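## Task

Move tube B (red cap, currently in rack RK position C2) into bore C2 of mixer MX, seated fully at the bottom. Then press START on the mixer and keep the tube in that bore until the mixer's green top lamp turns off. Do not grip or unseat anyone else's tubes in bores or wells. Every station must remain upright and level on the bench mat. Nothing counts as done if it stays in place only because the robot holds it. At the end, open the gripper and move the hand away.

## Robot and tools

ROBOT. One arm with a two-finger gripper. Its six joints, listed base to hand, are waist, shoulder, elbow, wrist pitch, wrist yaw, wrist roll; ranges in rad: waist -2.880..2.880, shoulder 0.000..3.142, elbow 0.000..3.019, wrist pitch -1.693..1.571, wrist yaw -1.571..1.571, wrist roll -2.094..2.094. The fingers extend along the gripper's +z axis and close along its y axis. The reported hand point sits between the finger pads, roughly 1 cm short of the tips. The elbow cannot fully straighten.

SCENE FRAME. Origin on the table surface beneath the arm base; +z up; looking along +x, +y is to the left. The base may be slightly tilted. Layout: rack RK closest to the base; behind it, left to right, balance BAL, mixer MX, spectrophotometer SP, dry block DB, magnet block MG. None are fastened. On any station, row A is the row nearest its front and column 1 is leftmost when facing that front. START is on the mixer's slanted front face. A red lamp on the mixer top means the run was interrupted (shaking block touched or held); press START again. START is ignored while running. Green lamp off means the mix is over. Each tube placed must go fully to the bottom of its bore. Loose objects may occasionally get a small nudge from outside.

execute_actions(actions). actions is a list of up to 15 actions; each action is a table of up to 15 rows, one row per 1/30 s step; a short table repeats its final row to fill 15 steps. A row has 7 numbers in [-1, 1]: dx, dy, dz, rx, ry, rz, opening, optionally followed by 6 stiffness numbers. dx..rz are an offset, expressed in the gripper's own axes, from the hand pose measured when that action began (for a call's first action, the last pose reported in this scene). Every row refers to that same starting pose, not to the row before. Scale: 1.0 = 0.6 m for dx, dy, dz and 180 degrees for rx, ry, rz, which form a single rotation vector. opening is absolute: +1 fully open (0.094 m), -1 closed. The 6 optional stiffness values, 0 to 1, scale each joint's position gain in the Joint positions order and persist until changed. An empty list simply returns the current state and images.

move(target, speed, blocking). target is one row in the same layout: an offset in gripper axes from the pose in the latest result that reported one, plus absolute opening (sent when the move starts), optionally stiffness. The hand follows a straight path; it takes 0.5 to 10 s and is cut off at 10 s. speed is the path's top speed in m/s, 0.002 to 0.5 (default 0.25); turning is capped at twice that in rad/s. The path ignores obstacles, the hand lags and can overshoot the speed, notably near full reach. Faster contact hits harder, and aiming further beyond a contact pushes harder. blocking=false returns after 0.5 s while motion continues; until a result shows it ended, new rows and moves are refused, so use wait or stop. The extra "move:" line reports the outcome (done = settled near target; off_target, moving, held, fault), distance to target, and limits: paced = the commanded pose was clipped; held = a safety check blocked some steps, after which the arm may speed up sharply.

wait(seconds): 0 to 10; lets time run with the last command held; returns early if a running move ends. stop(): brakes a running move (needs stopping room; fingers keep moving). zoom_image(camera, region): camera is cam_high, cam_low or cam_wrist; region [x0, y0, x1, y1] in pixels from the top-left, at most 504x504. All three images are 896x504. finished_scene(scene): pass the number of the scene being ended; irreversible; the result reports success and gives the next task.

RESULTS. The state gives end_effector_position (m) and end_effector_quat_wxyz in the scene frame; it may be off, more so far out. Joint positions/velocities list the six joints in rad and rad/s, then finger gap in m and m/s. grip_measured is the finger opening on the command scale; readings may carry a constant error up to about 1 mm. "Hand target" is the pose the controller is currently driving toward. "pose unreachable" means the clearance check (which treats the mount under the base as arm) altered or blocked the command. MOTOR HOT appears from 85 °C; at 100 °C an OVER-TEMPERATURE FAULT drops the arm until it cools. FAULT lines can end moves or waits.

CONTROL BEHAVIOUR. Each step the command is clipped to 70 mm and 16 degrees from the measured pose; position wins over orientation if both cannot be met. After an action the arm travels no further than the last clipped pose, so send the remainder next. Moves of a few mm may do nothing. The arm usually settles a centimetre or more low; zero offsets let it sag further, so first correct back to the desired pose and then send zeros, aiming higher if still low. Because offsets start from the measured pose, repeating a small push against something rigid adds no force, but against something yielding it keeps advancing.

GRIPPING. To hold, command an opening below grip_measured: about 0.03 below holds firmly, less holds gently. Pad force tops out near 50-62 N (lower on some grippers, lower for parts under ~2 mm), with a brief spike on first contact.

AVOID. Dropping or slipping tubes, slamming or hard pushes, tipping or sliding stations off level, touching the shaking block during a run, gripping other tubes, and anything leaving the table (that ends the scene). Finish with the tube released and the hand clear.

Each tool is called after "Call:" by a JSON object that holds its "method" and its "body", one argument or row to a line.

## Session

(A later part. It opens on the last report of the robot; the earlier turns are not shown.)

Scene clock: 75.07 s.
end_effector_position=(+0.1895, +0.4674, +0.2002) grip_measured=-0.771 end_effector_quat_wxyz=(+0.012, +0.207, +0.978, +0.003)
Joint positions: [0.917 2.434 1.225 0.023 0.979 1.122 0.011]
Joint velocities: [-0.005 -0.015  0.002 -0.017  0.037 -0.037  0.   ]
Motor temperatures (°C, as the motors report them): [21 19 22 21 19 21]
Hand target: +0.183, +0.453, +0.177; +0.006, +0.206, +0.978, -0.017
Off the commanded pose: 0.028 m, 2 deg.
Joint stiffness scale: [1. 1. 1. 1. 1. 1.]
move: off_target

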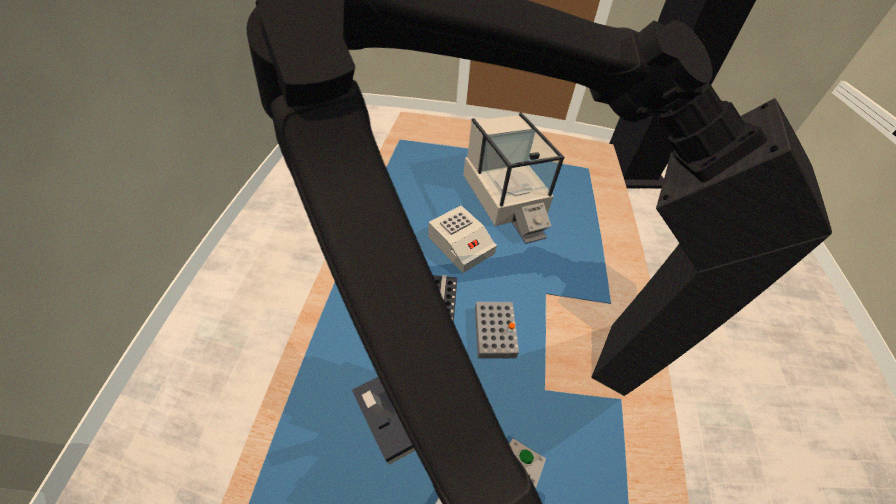

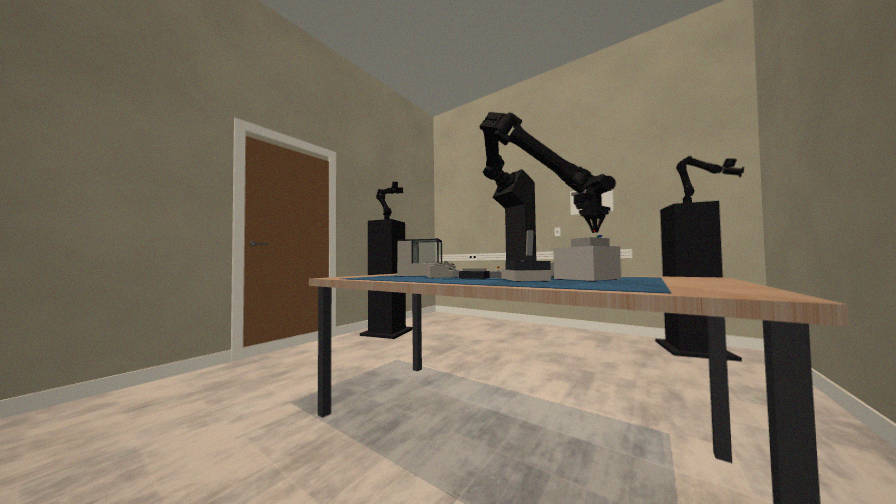

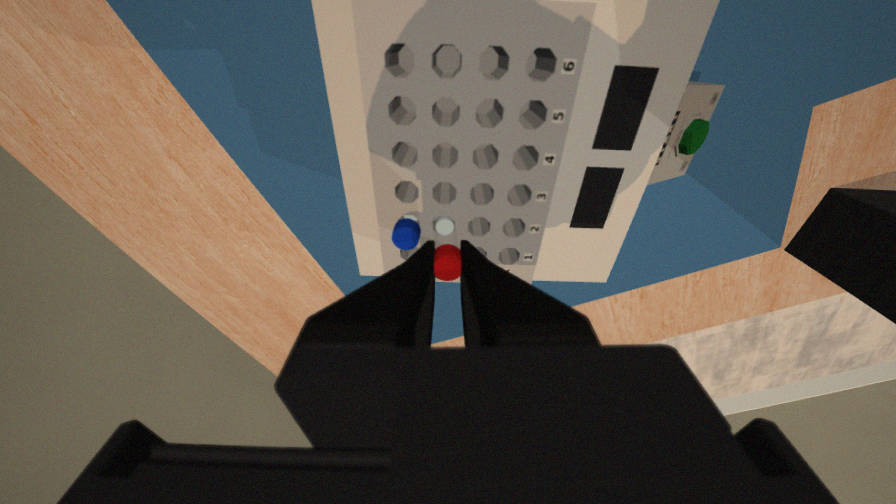

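In.

Call:
{"method": "move", "body": {
  "target": [0.002,-0.024,0.055,0.012,0,0,-0.787],
  "speed": 0.03
}}

Call:
{"method": "move", "body": {
  "target": [0.002,-0.024,0.055,0.012,0,0,-0.787],
  "speed": 0.03
}}

Call:
{"method": "move", "body": {
  "target": [0.002,-0.024,0.055,0.012,0,0,-0.787],
  "speed": 0.03
}}

Scene clock: 78.73 s.
end_effector_position=(+0.1892, +0.4683, +0.1916) grip_measured=-0.771 end_effector_quat_wxyz=(+0.014, +0.208, +0.978, +0.004)
Joint positions: [0.905 2.45  1.232 0.055 0.977 1.098 0.011]
Joint velocities: [-0.005 -0.015  0.007 -0.002  0.007 -0.007 -0.001]
Motor temperatures (°C, as the motors report them): [21 19 22 21 19 21]
Hand target: +0.183, +0.454, +0.168; +0.007, +0.208, +0.978, -0.016
Off the commanded pose: 0.029 m, 2 deg.
Joint stiffness scale: [1. 1. 1. 1. 1. 1.]
move: off_target

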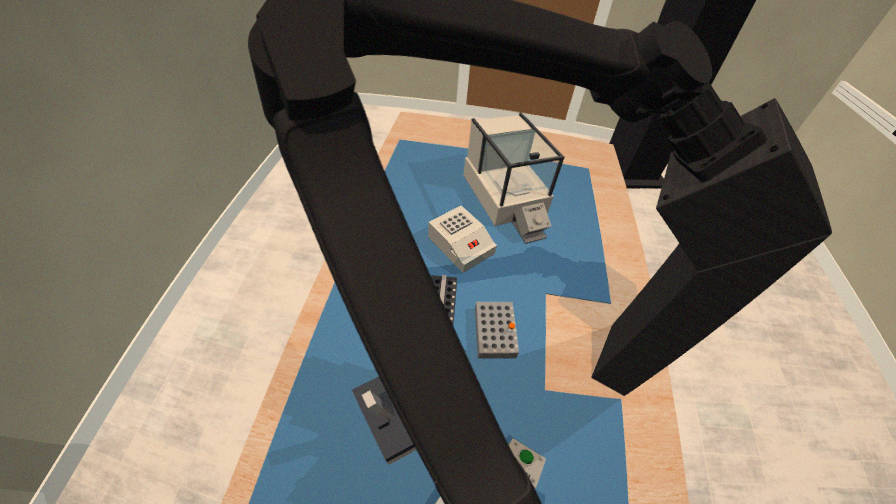

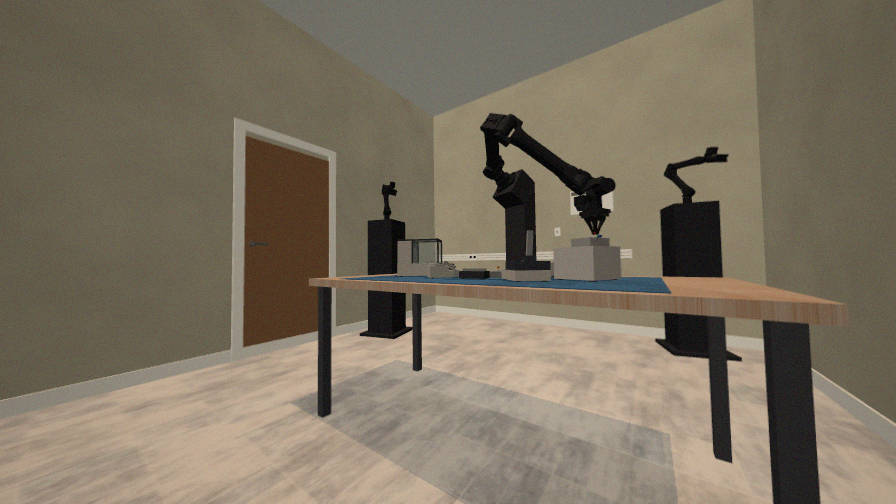

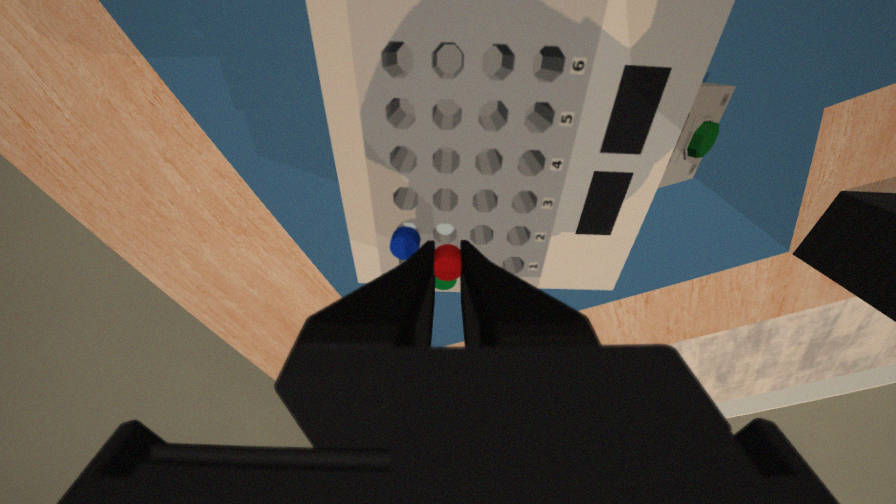

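Scene clock: 80.17 s.
end_effector_position=(+0.1888, +0.4686, +0.1860) grip_measured=-0.771 end_effector_quat_wxyz=(+0.017, +0.207, +0.978, +0.004)
Joint positions: [0.897 2.461 1.236 0.082 0.977 1.076 0.011]
Joint velocities: [-0.015  0.015 -0.002  0.007 -0.022 -0.066 -0.001]
Motor temperatures (°C, as the motors report them): [21 19 22 21 19 21]
Hand target: +0.182, +0.455, +0.160; +0.009, +0.209, +0.978, -0.015
Off the commanded pose: 0.031 m, 2 deg.
Joint stiffness scale: [1. 1. 1. 1. 1. 1.]
move: off_target

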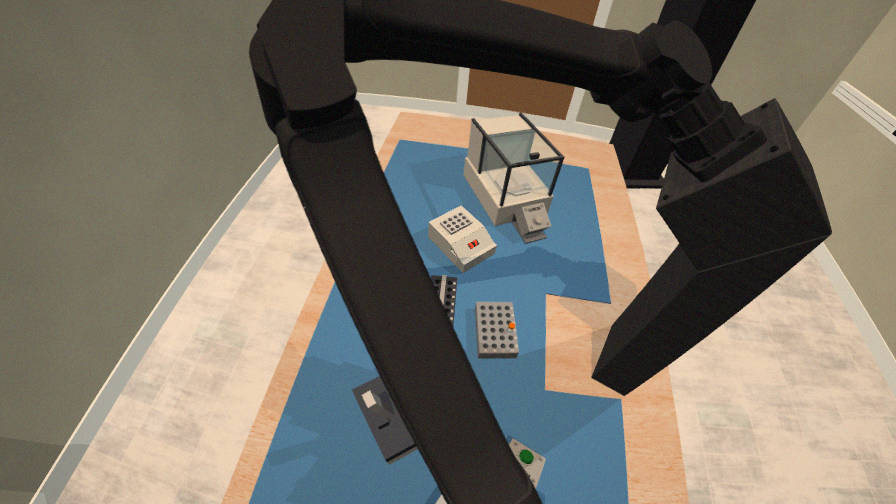

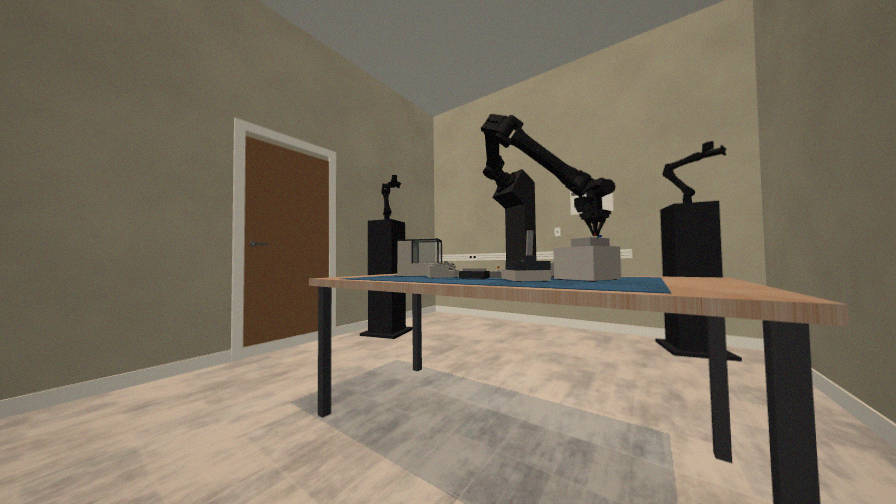

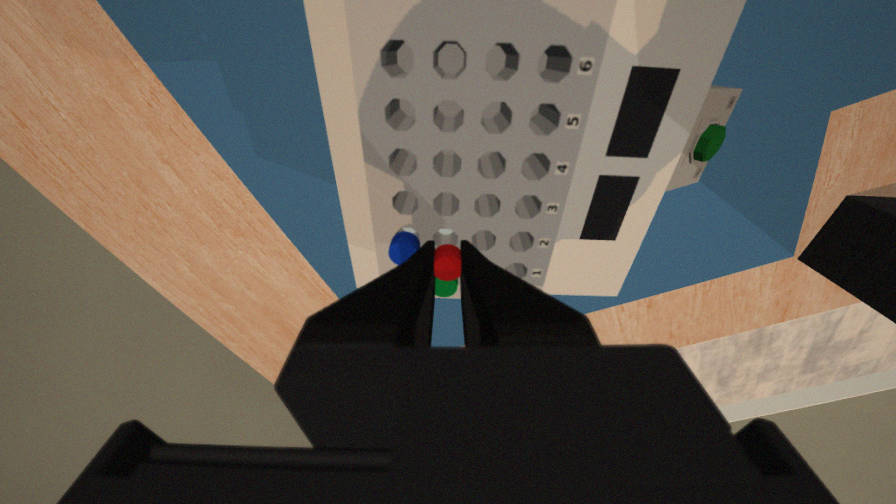

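Scene clock: 81.60 s.
end_effector_position=(+0.1888, +0.4691, +0.1818) grip_measured=-0.771 end_effector_quat_wxyz=(+0.020, +0.204, +0.979, +0.005)
Joint positions: [0.892 2.471 1.239 0.106 0.98  1.053 0.011]
Joint velocities: [-0.015 -0.015 -0.002  0.002 -0.007 -0.022 -0.001]
Motor temperatures (°C, as the motors report them): [21 19 22 21 19 21]
Hand target: +0.182, +0.455, +0.155; +0.013, +0.207, +0.978, -0.014
Off the commanded pose: 0.032 m, 2 deg.
Joint stiffness scale: [1. 1. 1. 1. 1. 1.]
move: off_target

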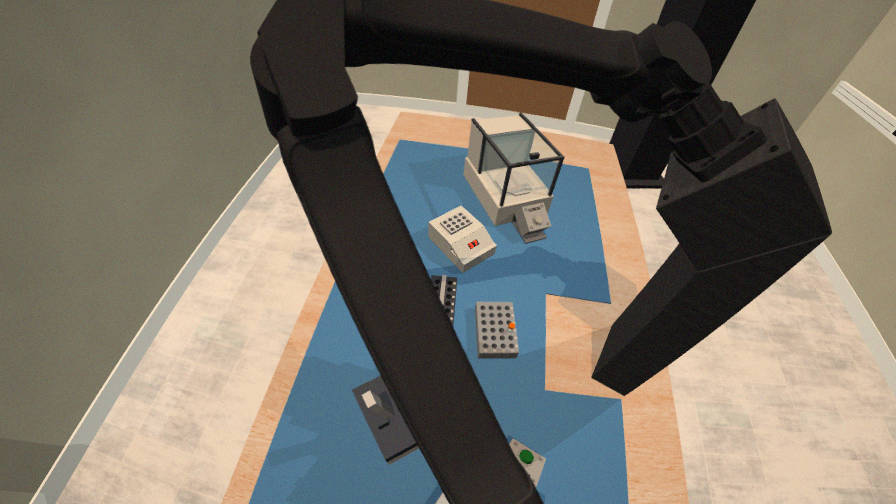

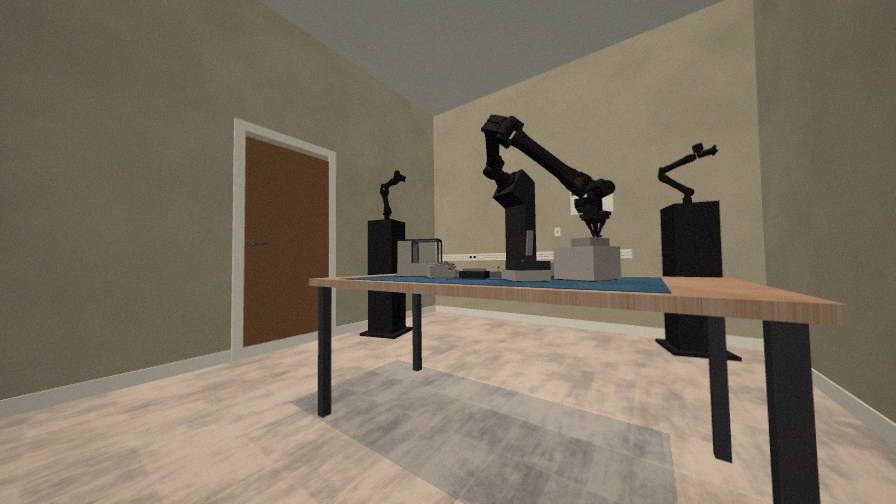

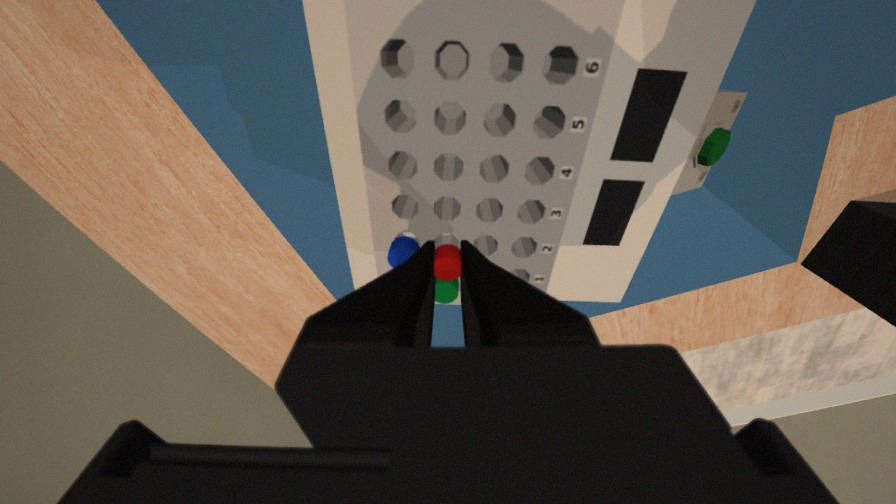

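Call:
{"method": "move", "body": {
  "target": [0,0,-0.04,0,0,0,-0.72],
  "speed": 0.03
}}

Call:
{"method": "move", "body": {
  "target": [0,-0.022,0.05,0.012,0,0,-1],
  "speed": 0.03
}}

Scene clock: 84.60 s.
end_effector_position=(+0.1890, +0.4676, +0.1954) grip_measured=-0.721 end_effector_quat_wxyz=(+0.019, +0.206, +0.978, +0.002)
Joint positions: [0.912 2.447 1.228 0.053 0.991 1.1   0.013]
Joint velocities: [-0.024 -0.005  0.002 -0.002  0.007  0.051 -0.001]
Motor temperatures (°C, as the motors report them): [21 19 22 21 19 21]
Hand target: +0.188, +0.469, +0.205; +0.021, +0.204, +0.979, +0.005
Off the commanded pose: 0.011 m, 0 deg.
Joint stiffness scale: [1. 1. 1. 1. 1. 1.]
move: off_target

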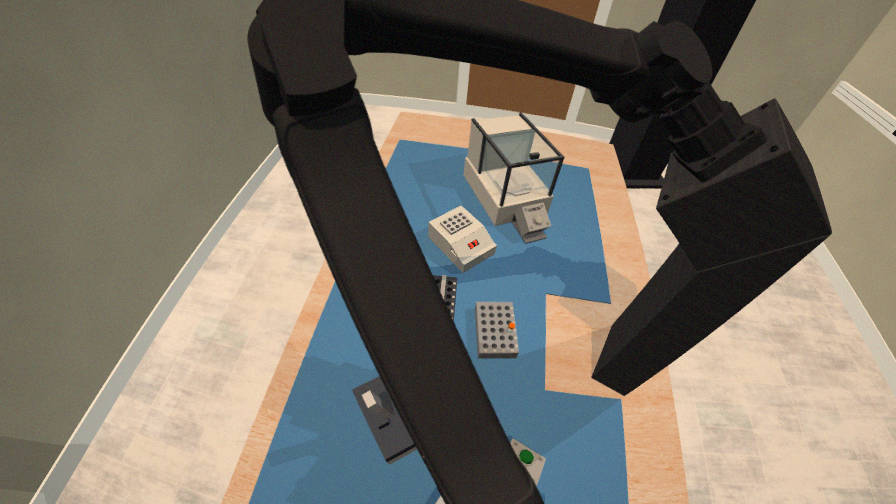

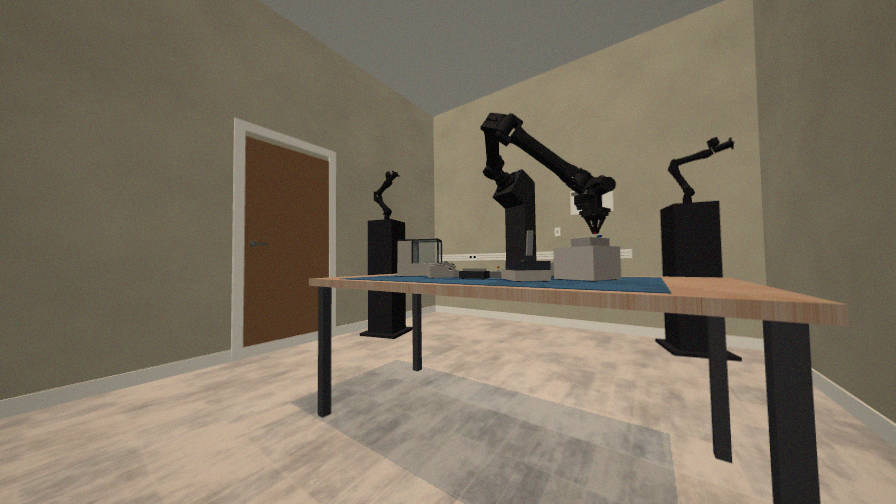

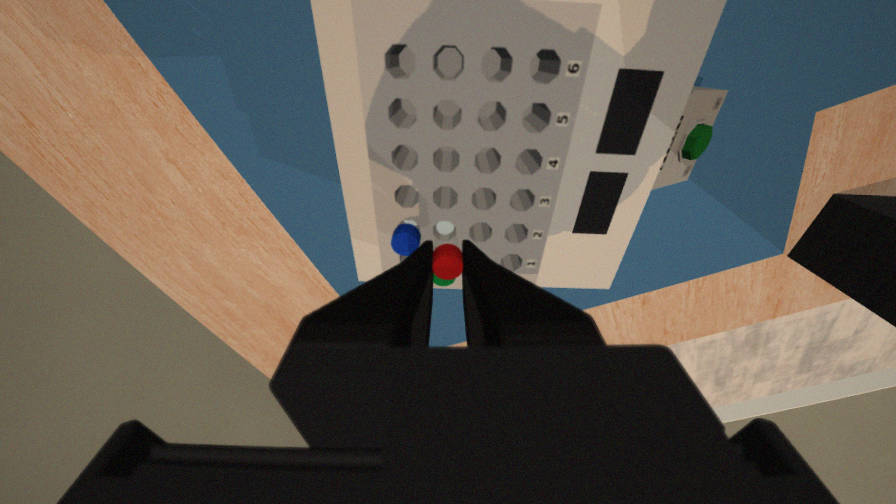

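Scene clock: 85.97 s.
end_effector_position=(+0.1901, +0.4681, +0.1895) grip_measured=-0.786 end_effector_quat_wxyz=(+0.021, +0.206, +0.978, +0.002)
Joint positions: [0.903 2.457 1.235 0.073 0.99  1.082 0.01 ]
Joint velocities: [ 0.024  0.005 -0.012  0.012 -0.007  0.037  0.   ]
Motor temperatures (°C, as the motors report them): [21 19 22 21 19 21]
Hand target: +0.184, +0.455, +0.167; +0.015, +0.206, +0.978, -0.017
Off the commanded pose: 0.028 m, 2 deg.
Joint stiffness scale: [1. 1. 1. 1. 1. 1.]
move: off_target

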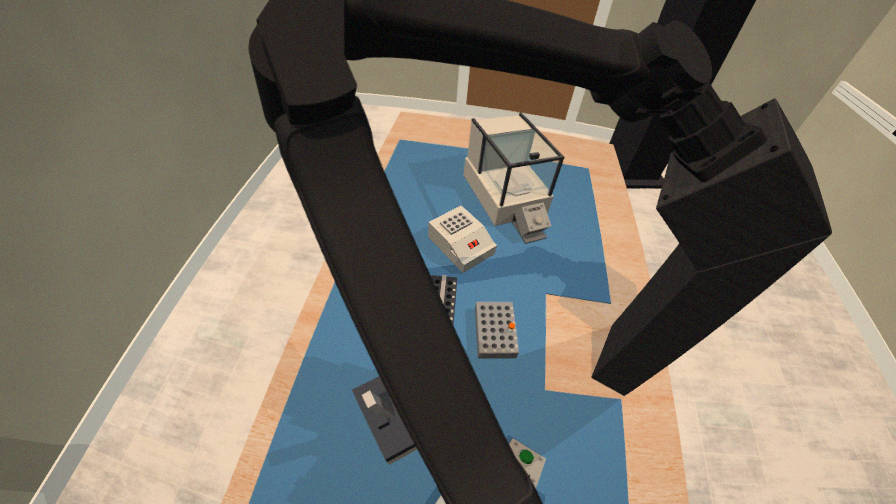

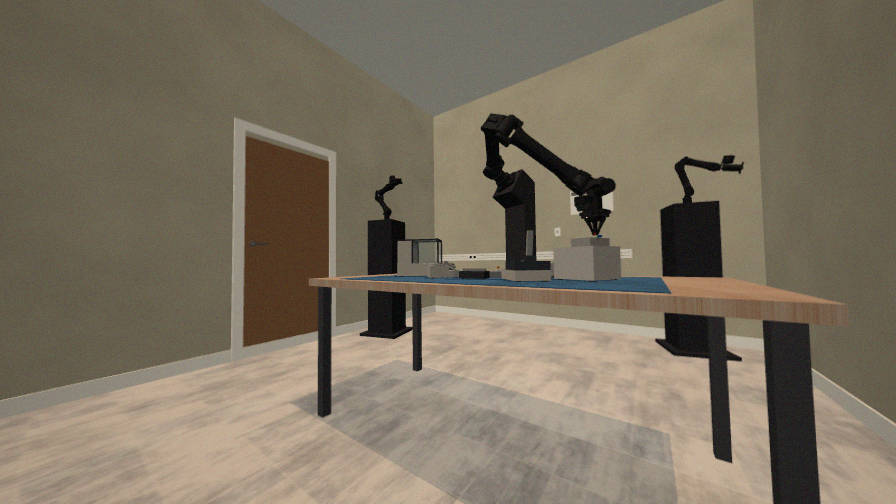

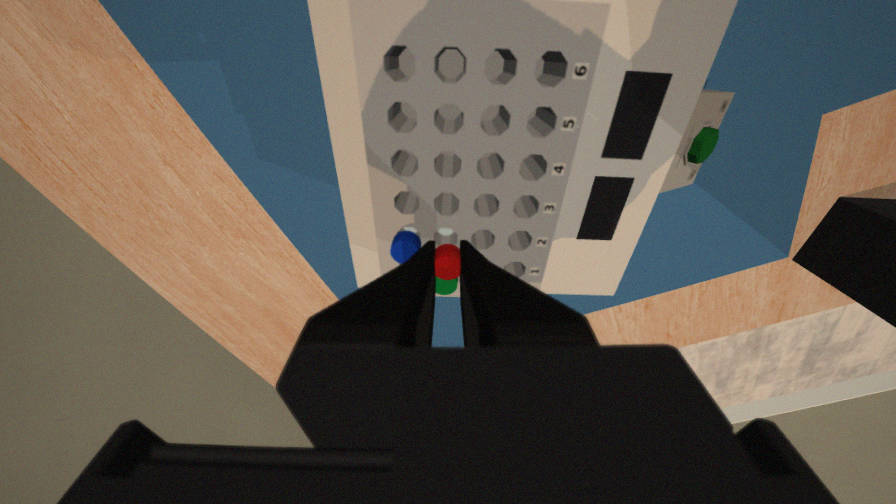

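Tube came along. Open wider.

Call:
{"method": "move", "body": {
  "target": [0,0,-0.055,0,0,0,-0.55],
  "speed": 0.03
}}

Scene clock: 88.60 s.
end_effector_position=(+0.1869, +0.4642, +0.2106) grip_measured=-0.552 end_effector_quat_wxyz=(+0.019, +0.203, +0.979, -0.005)
Joint positions: [ 0.937  2.425  1.216 -0.015  1.007  1.155  0.021]
Joint velocities: [-0.005 -0.005 -0.012 -0.007  0.037 -0.007 -0.001]
Motor temperatures (°C, as the motors report them): [21 19 22 21 19 21]
Hand target: +0.189, +0.468, +0.222; +0.021, +0.206, +0.978, +0.002
Off the commanded pose: 0.013 m, 1 deg.
Joint stiffness scale: [1. 1. 1. 1. 1. 1.]
move: off_target

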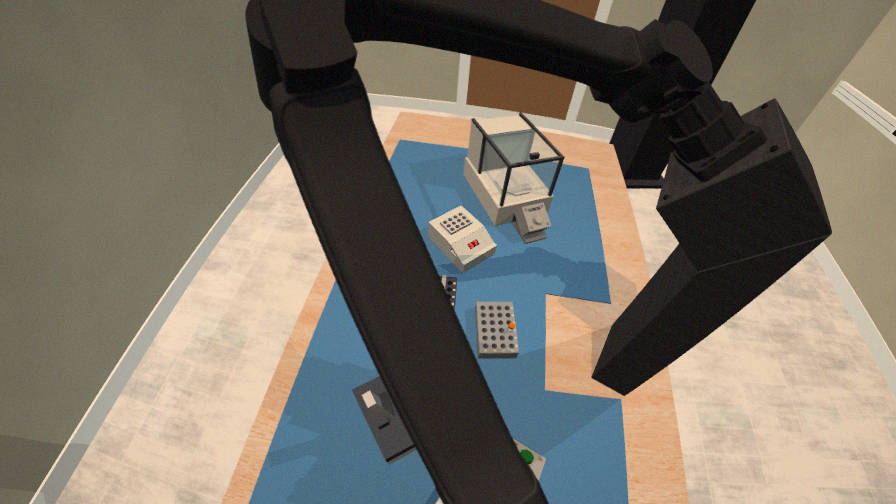

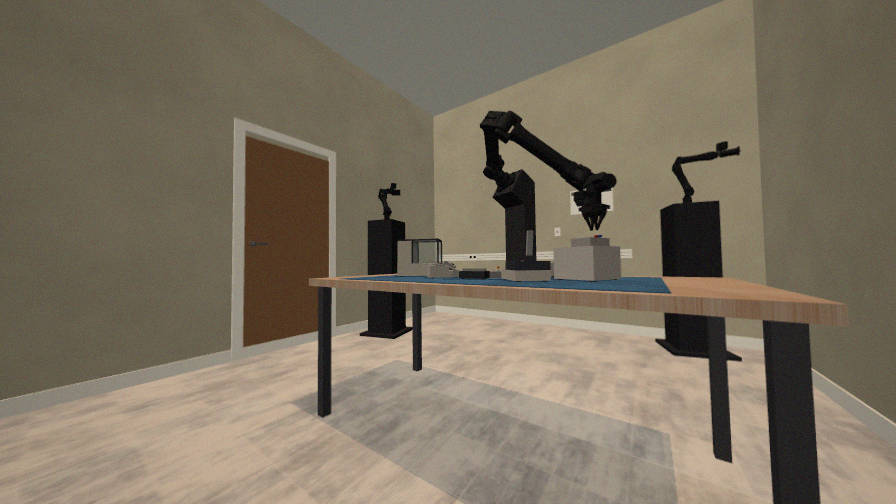

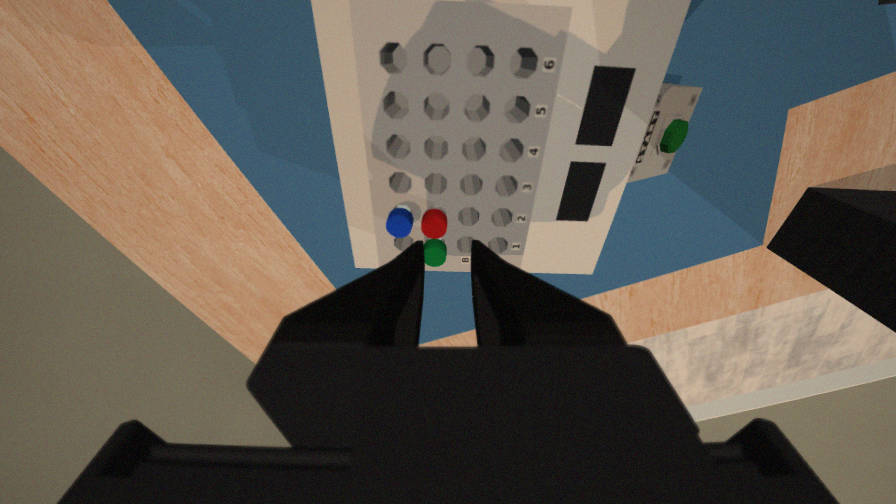

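It slid down; press to be sure.

Call:
{"method": "move", "body": {
  "target": [0,-0.014,0.07,0.01,0,0,-1],
  "speed": 0.03
}}

Call:
{"method": "move", "body": {
  "target": [0,-0.022,0.055,0.012,0,0,-1],
  "speed": 0.03
}}

Call:
{"method": "move", "body": {
  "target": [0,0,-0.07,0,0,0,-1],
  "speed": 0.08
}}

Call:
{"method": "move", "body": {
  "target": [-0.045,-0.3,0,-0.08,0,0,-1],
  "speed": 0.15
}}

Scene clock: 93.33 s.
end_effector_position=(+0.1902, +0.4672, +0.1914) grip_measured=-0.987 end_effector_quat_wxyz=(+0.021, +0.205, +0.979, -0.004)
Joint positions: [0.906 2.455 1.24  0.045 0.999 1.098 0.001]
Joint velocities: [-0.005  0.005  0.012 -0.007 -0.066 -0.037 -0.   ]
Motor temperatures (°C, as the motors report them): [21 19 22 21 19 21]
Hand target: +0.184, +0.455, +0.170; +0.015, +0.204, +0.979, -0.021
Off the commanded pose: 0.026 m, 2 deg.
Joint stiffness scale: [1. 1. 1. 1. 1. 1.]
move: off_target

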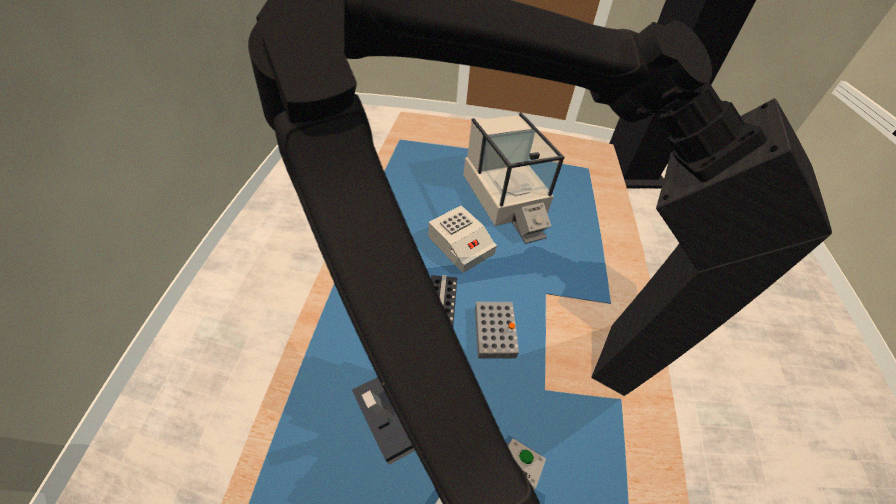

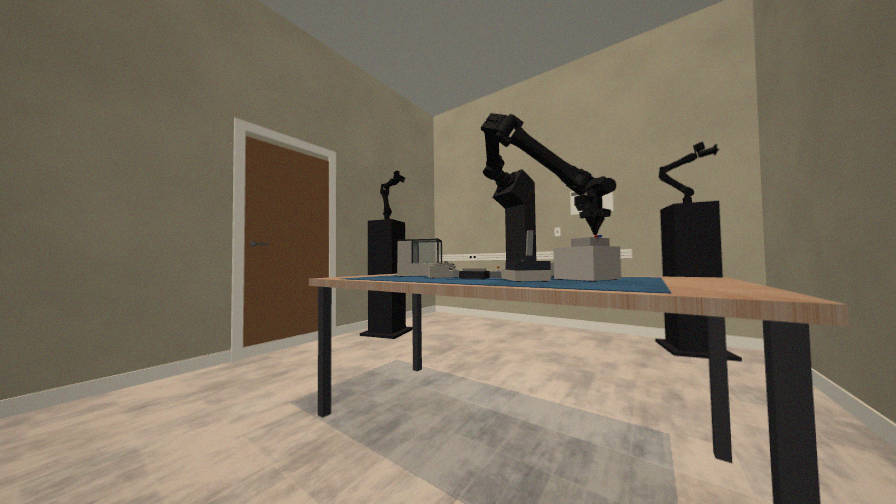

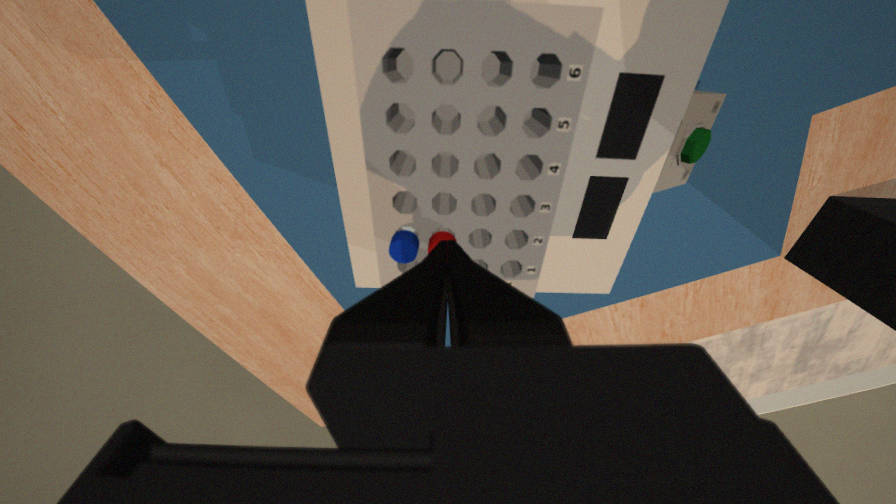

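Scene clock: 94.73 s.
end_effector_position=(+0.1933, +0.4704, +0.1889) grip_measured=-0.987 end_effector_quat_wxyz=(+0.025, +0.204, +0.979, +0.000)
Joint positions: [0.903 2.46  1.246 0.071 0.998 1.074 0.001]
Joint velocities: [-0.005 -0.005 -0.007 -0.002 -0.037  0.066  0.   ]
Motor temperatures (°C, as the motors report them): [21 19 22 21 19 21]
Hand target: +0.185, +0.454, +0.160; +0.017, +0.205, +0.978, -0.023
Off the commanded pose: 0.035 m, 3 deg.
Joint stiffness scale: [1. 1. 1. 1. 1. 1.]
move: off_target

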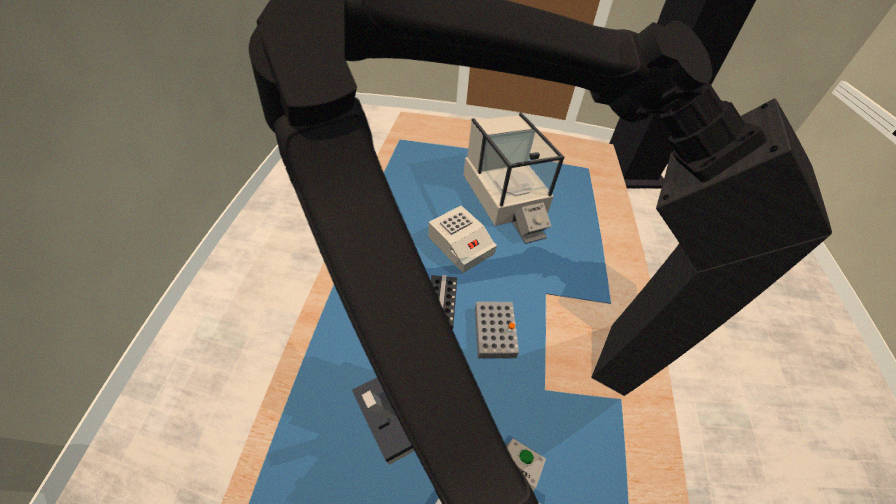

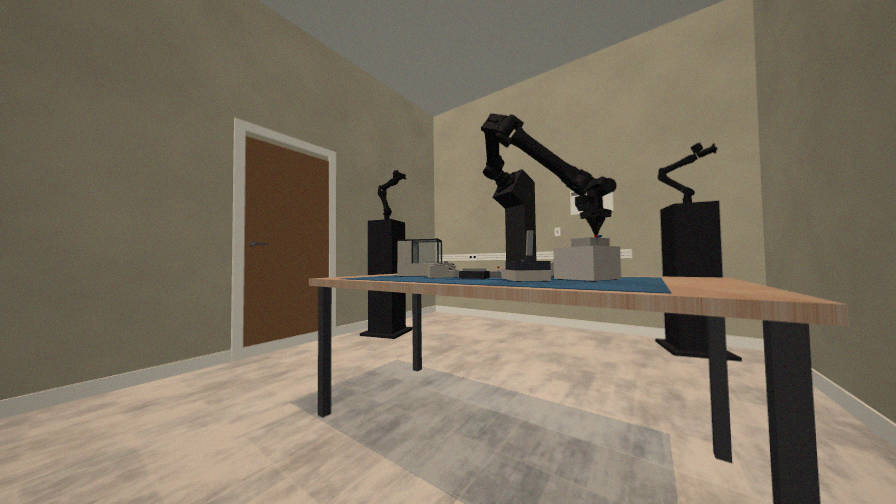

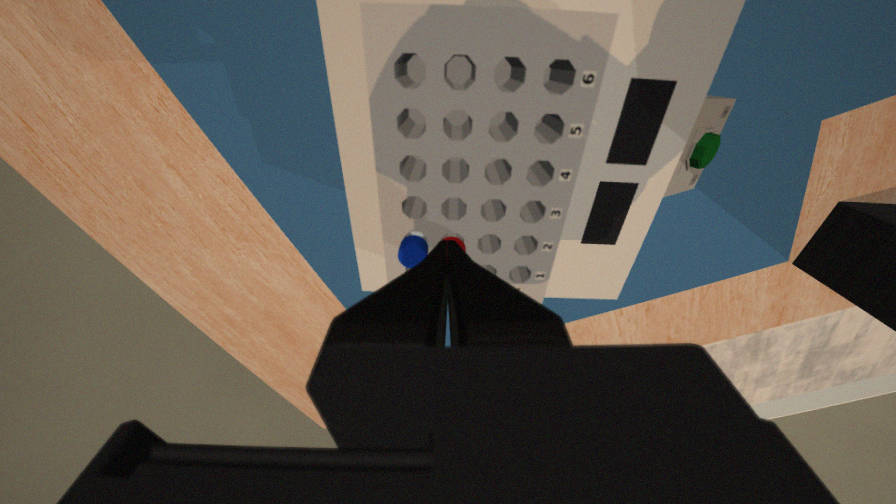

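Scene clock: 95.67 s.
end_effector_position=(+0.1904, +0.4692, +0.2235) grip_measured=-0.987 end_effector_quat_wxyz=(+0.024, +0.200, +0.979, -0.003)
Joint positions: [ 0.959  2.411  1.22  -0.048  1.02   1.174  0.001]
Joint velocities: [-0.005  0.005  0.007 -0.002 -0.007  0.037 -0.002]
Motor temperatures (°C, as the motors report them): [21 19 22 21 19 21]
Hand target: +0.192, +0.471, +0.231; +0.025, +0.204, +0.979, +0.001
Off the commanded pose: 0.008 m, 1 deg.
Joint stiffness scale: [1. 1. 1. 1. 1. 1.]
move: done

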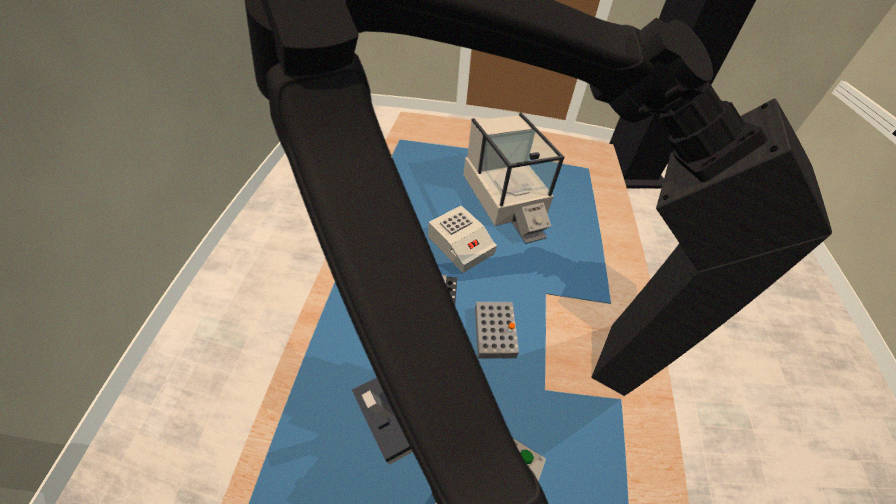

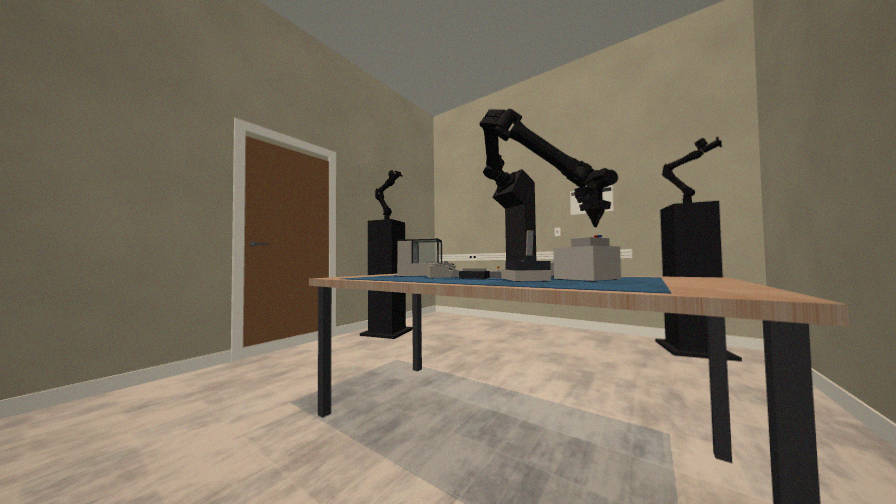

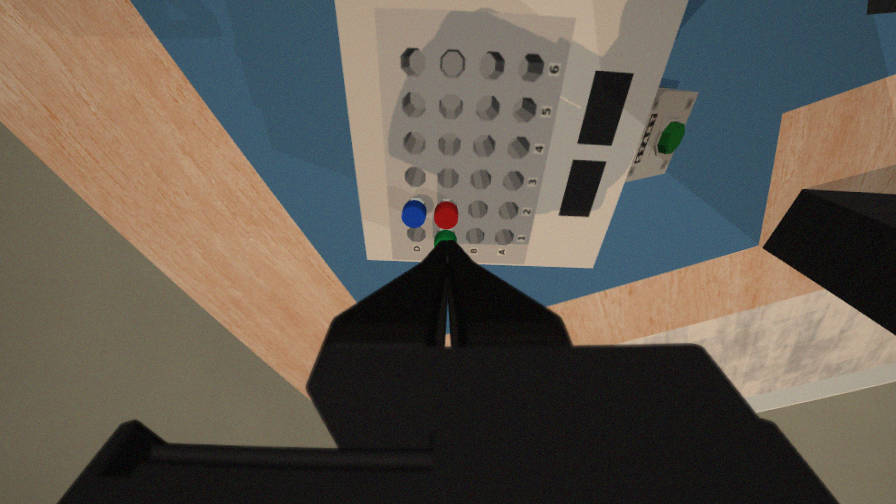

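Scene clock: 97.40 s.
end_effector_position=(+0.1550, +0.3050, +0.2309) grip_measured=-0.987 end_effector_quat_wxyz=(+0.051, +0.205, +0.969, +0.132)
Joint positions: [0.775 2.321 0.567 1.052 0.74  0.679 0.001]
Joint velocities: [-0.005  0.024  0.002 -0.002  0.051 -0.081  0.001]
Motor temperatures (°C, as the motors report them): [21 19 22 21 19 21]
Hand target: +0.147, +0.292, +0.224; +0.045, +0.197, +0.972, +0.119
Off the commanded pose: 0.017 m, 2 deg.
Joint stiffness scale: [1. 1. 1. 1. 1. 1.]
move: off_target

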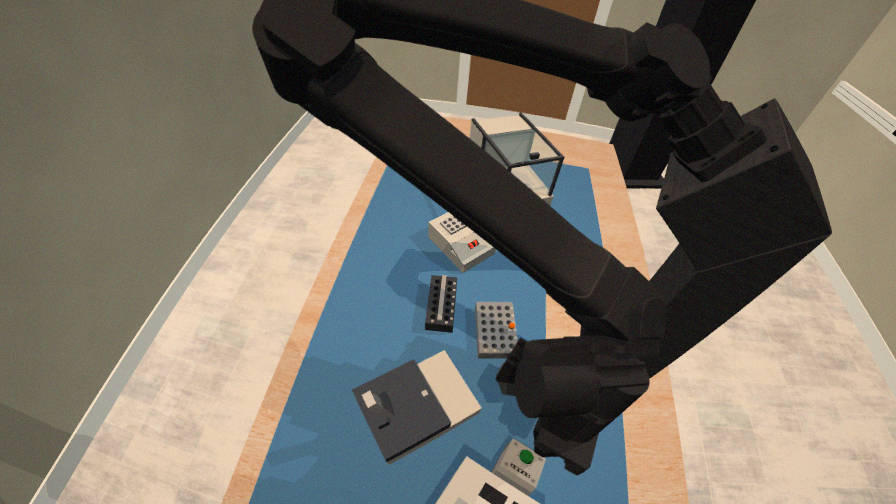

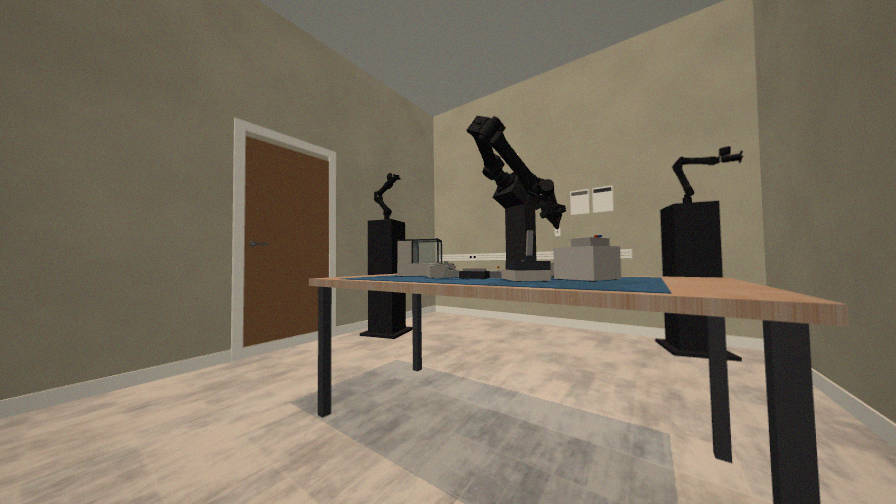

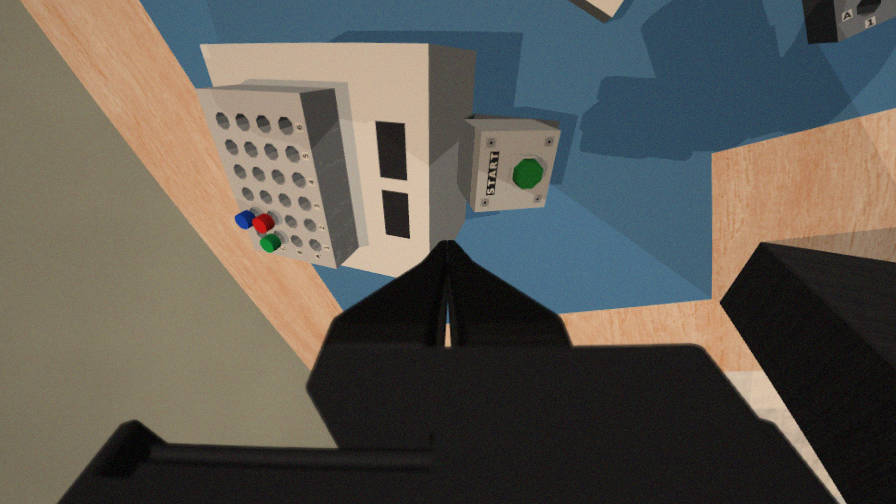

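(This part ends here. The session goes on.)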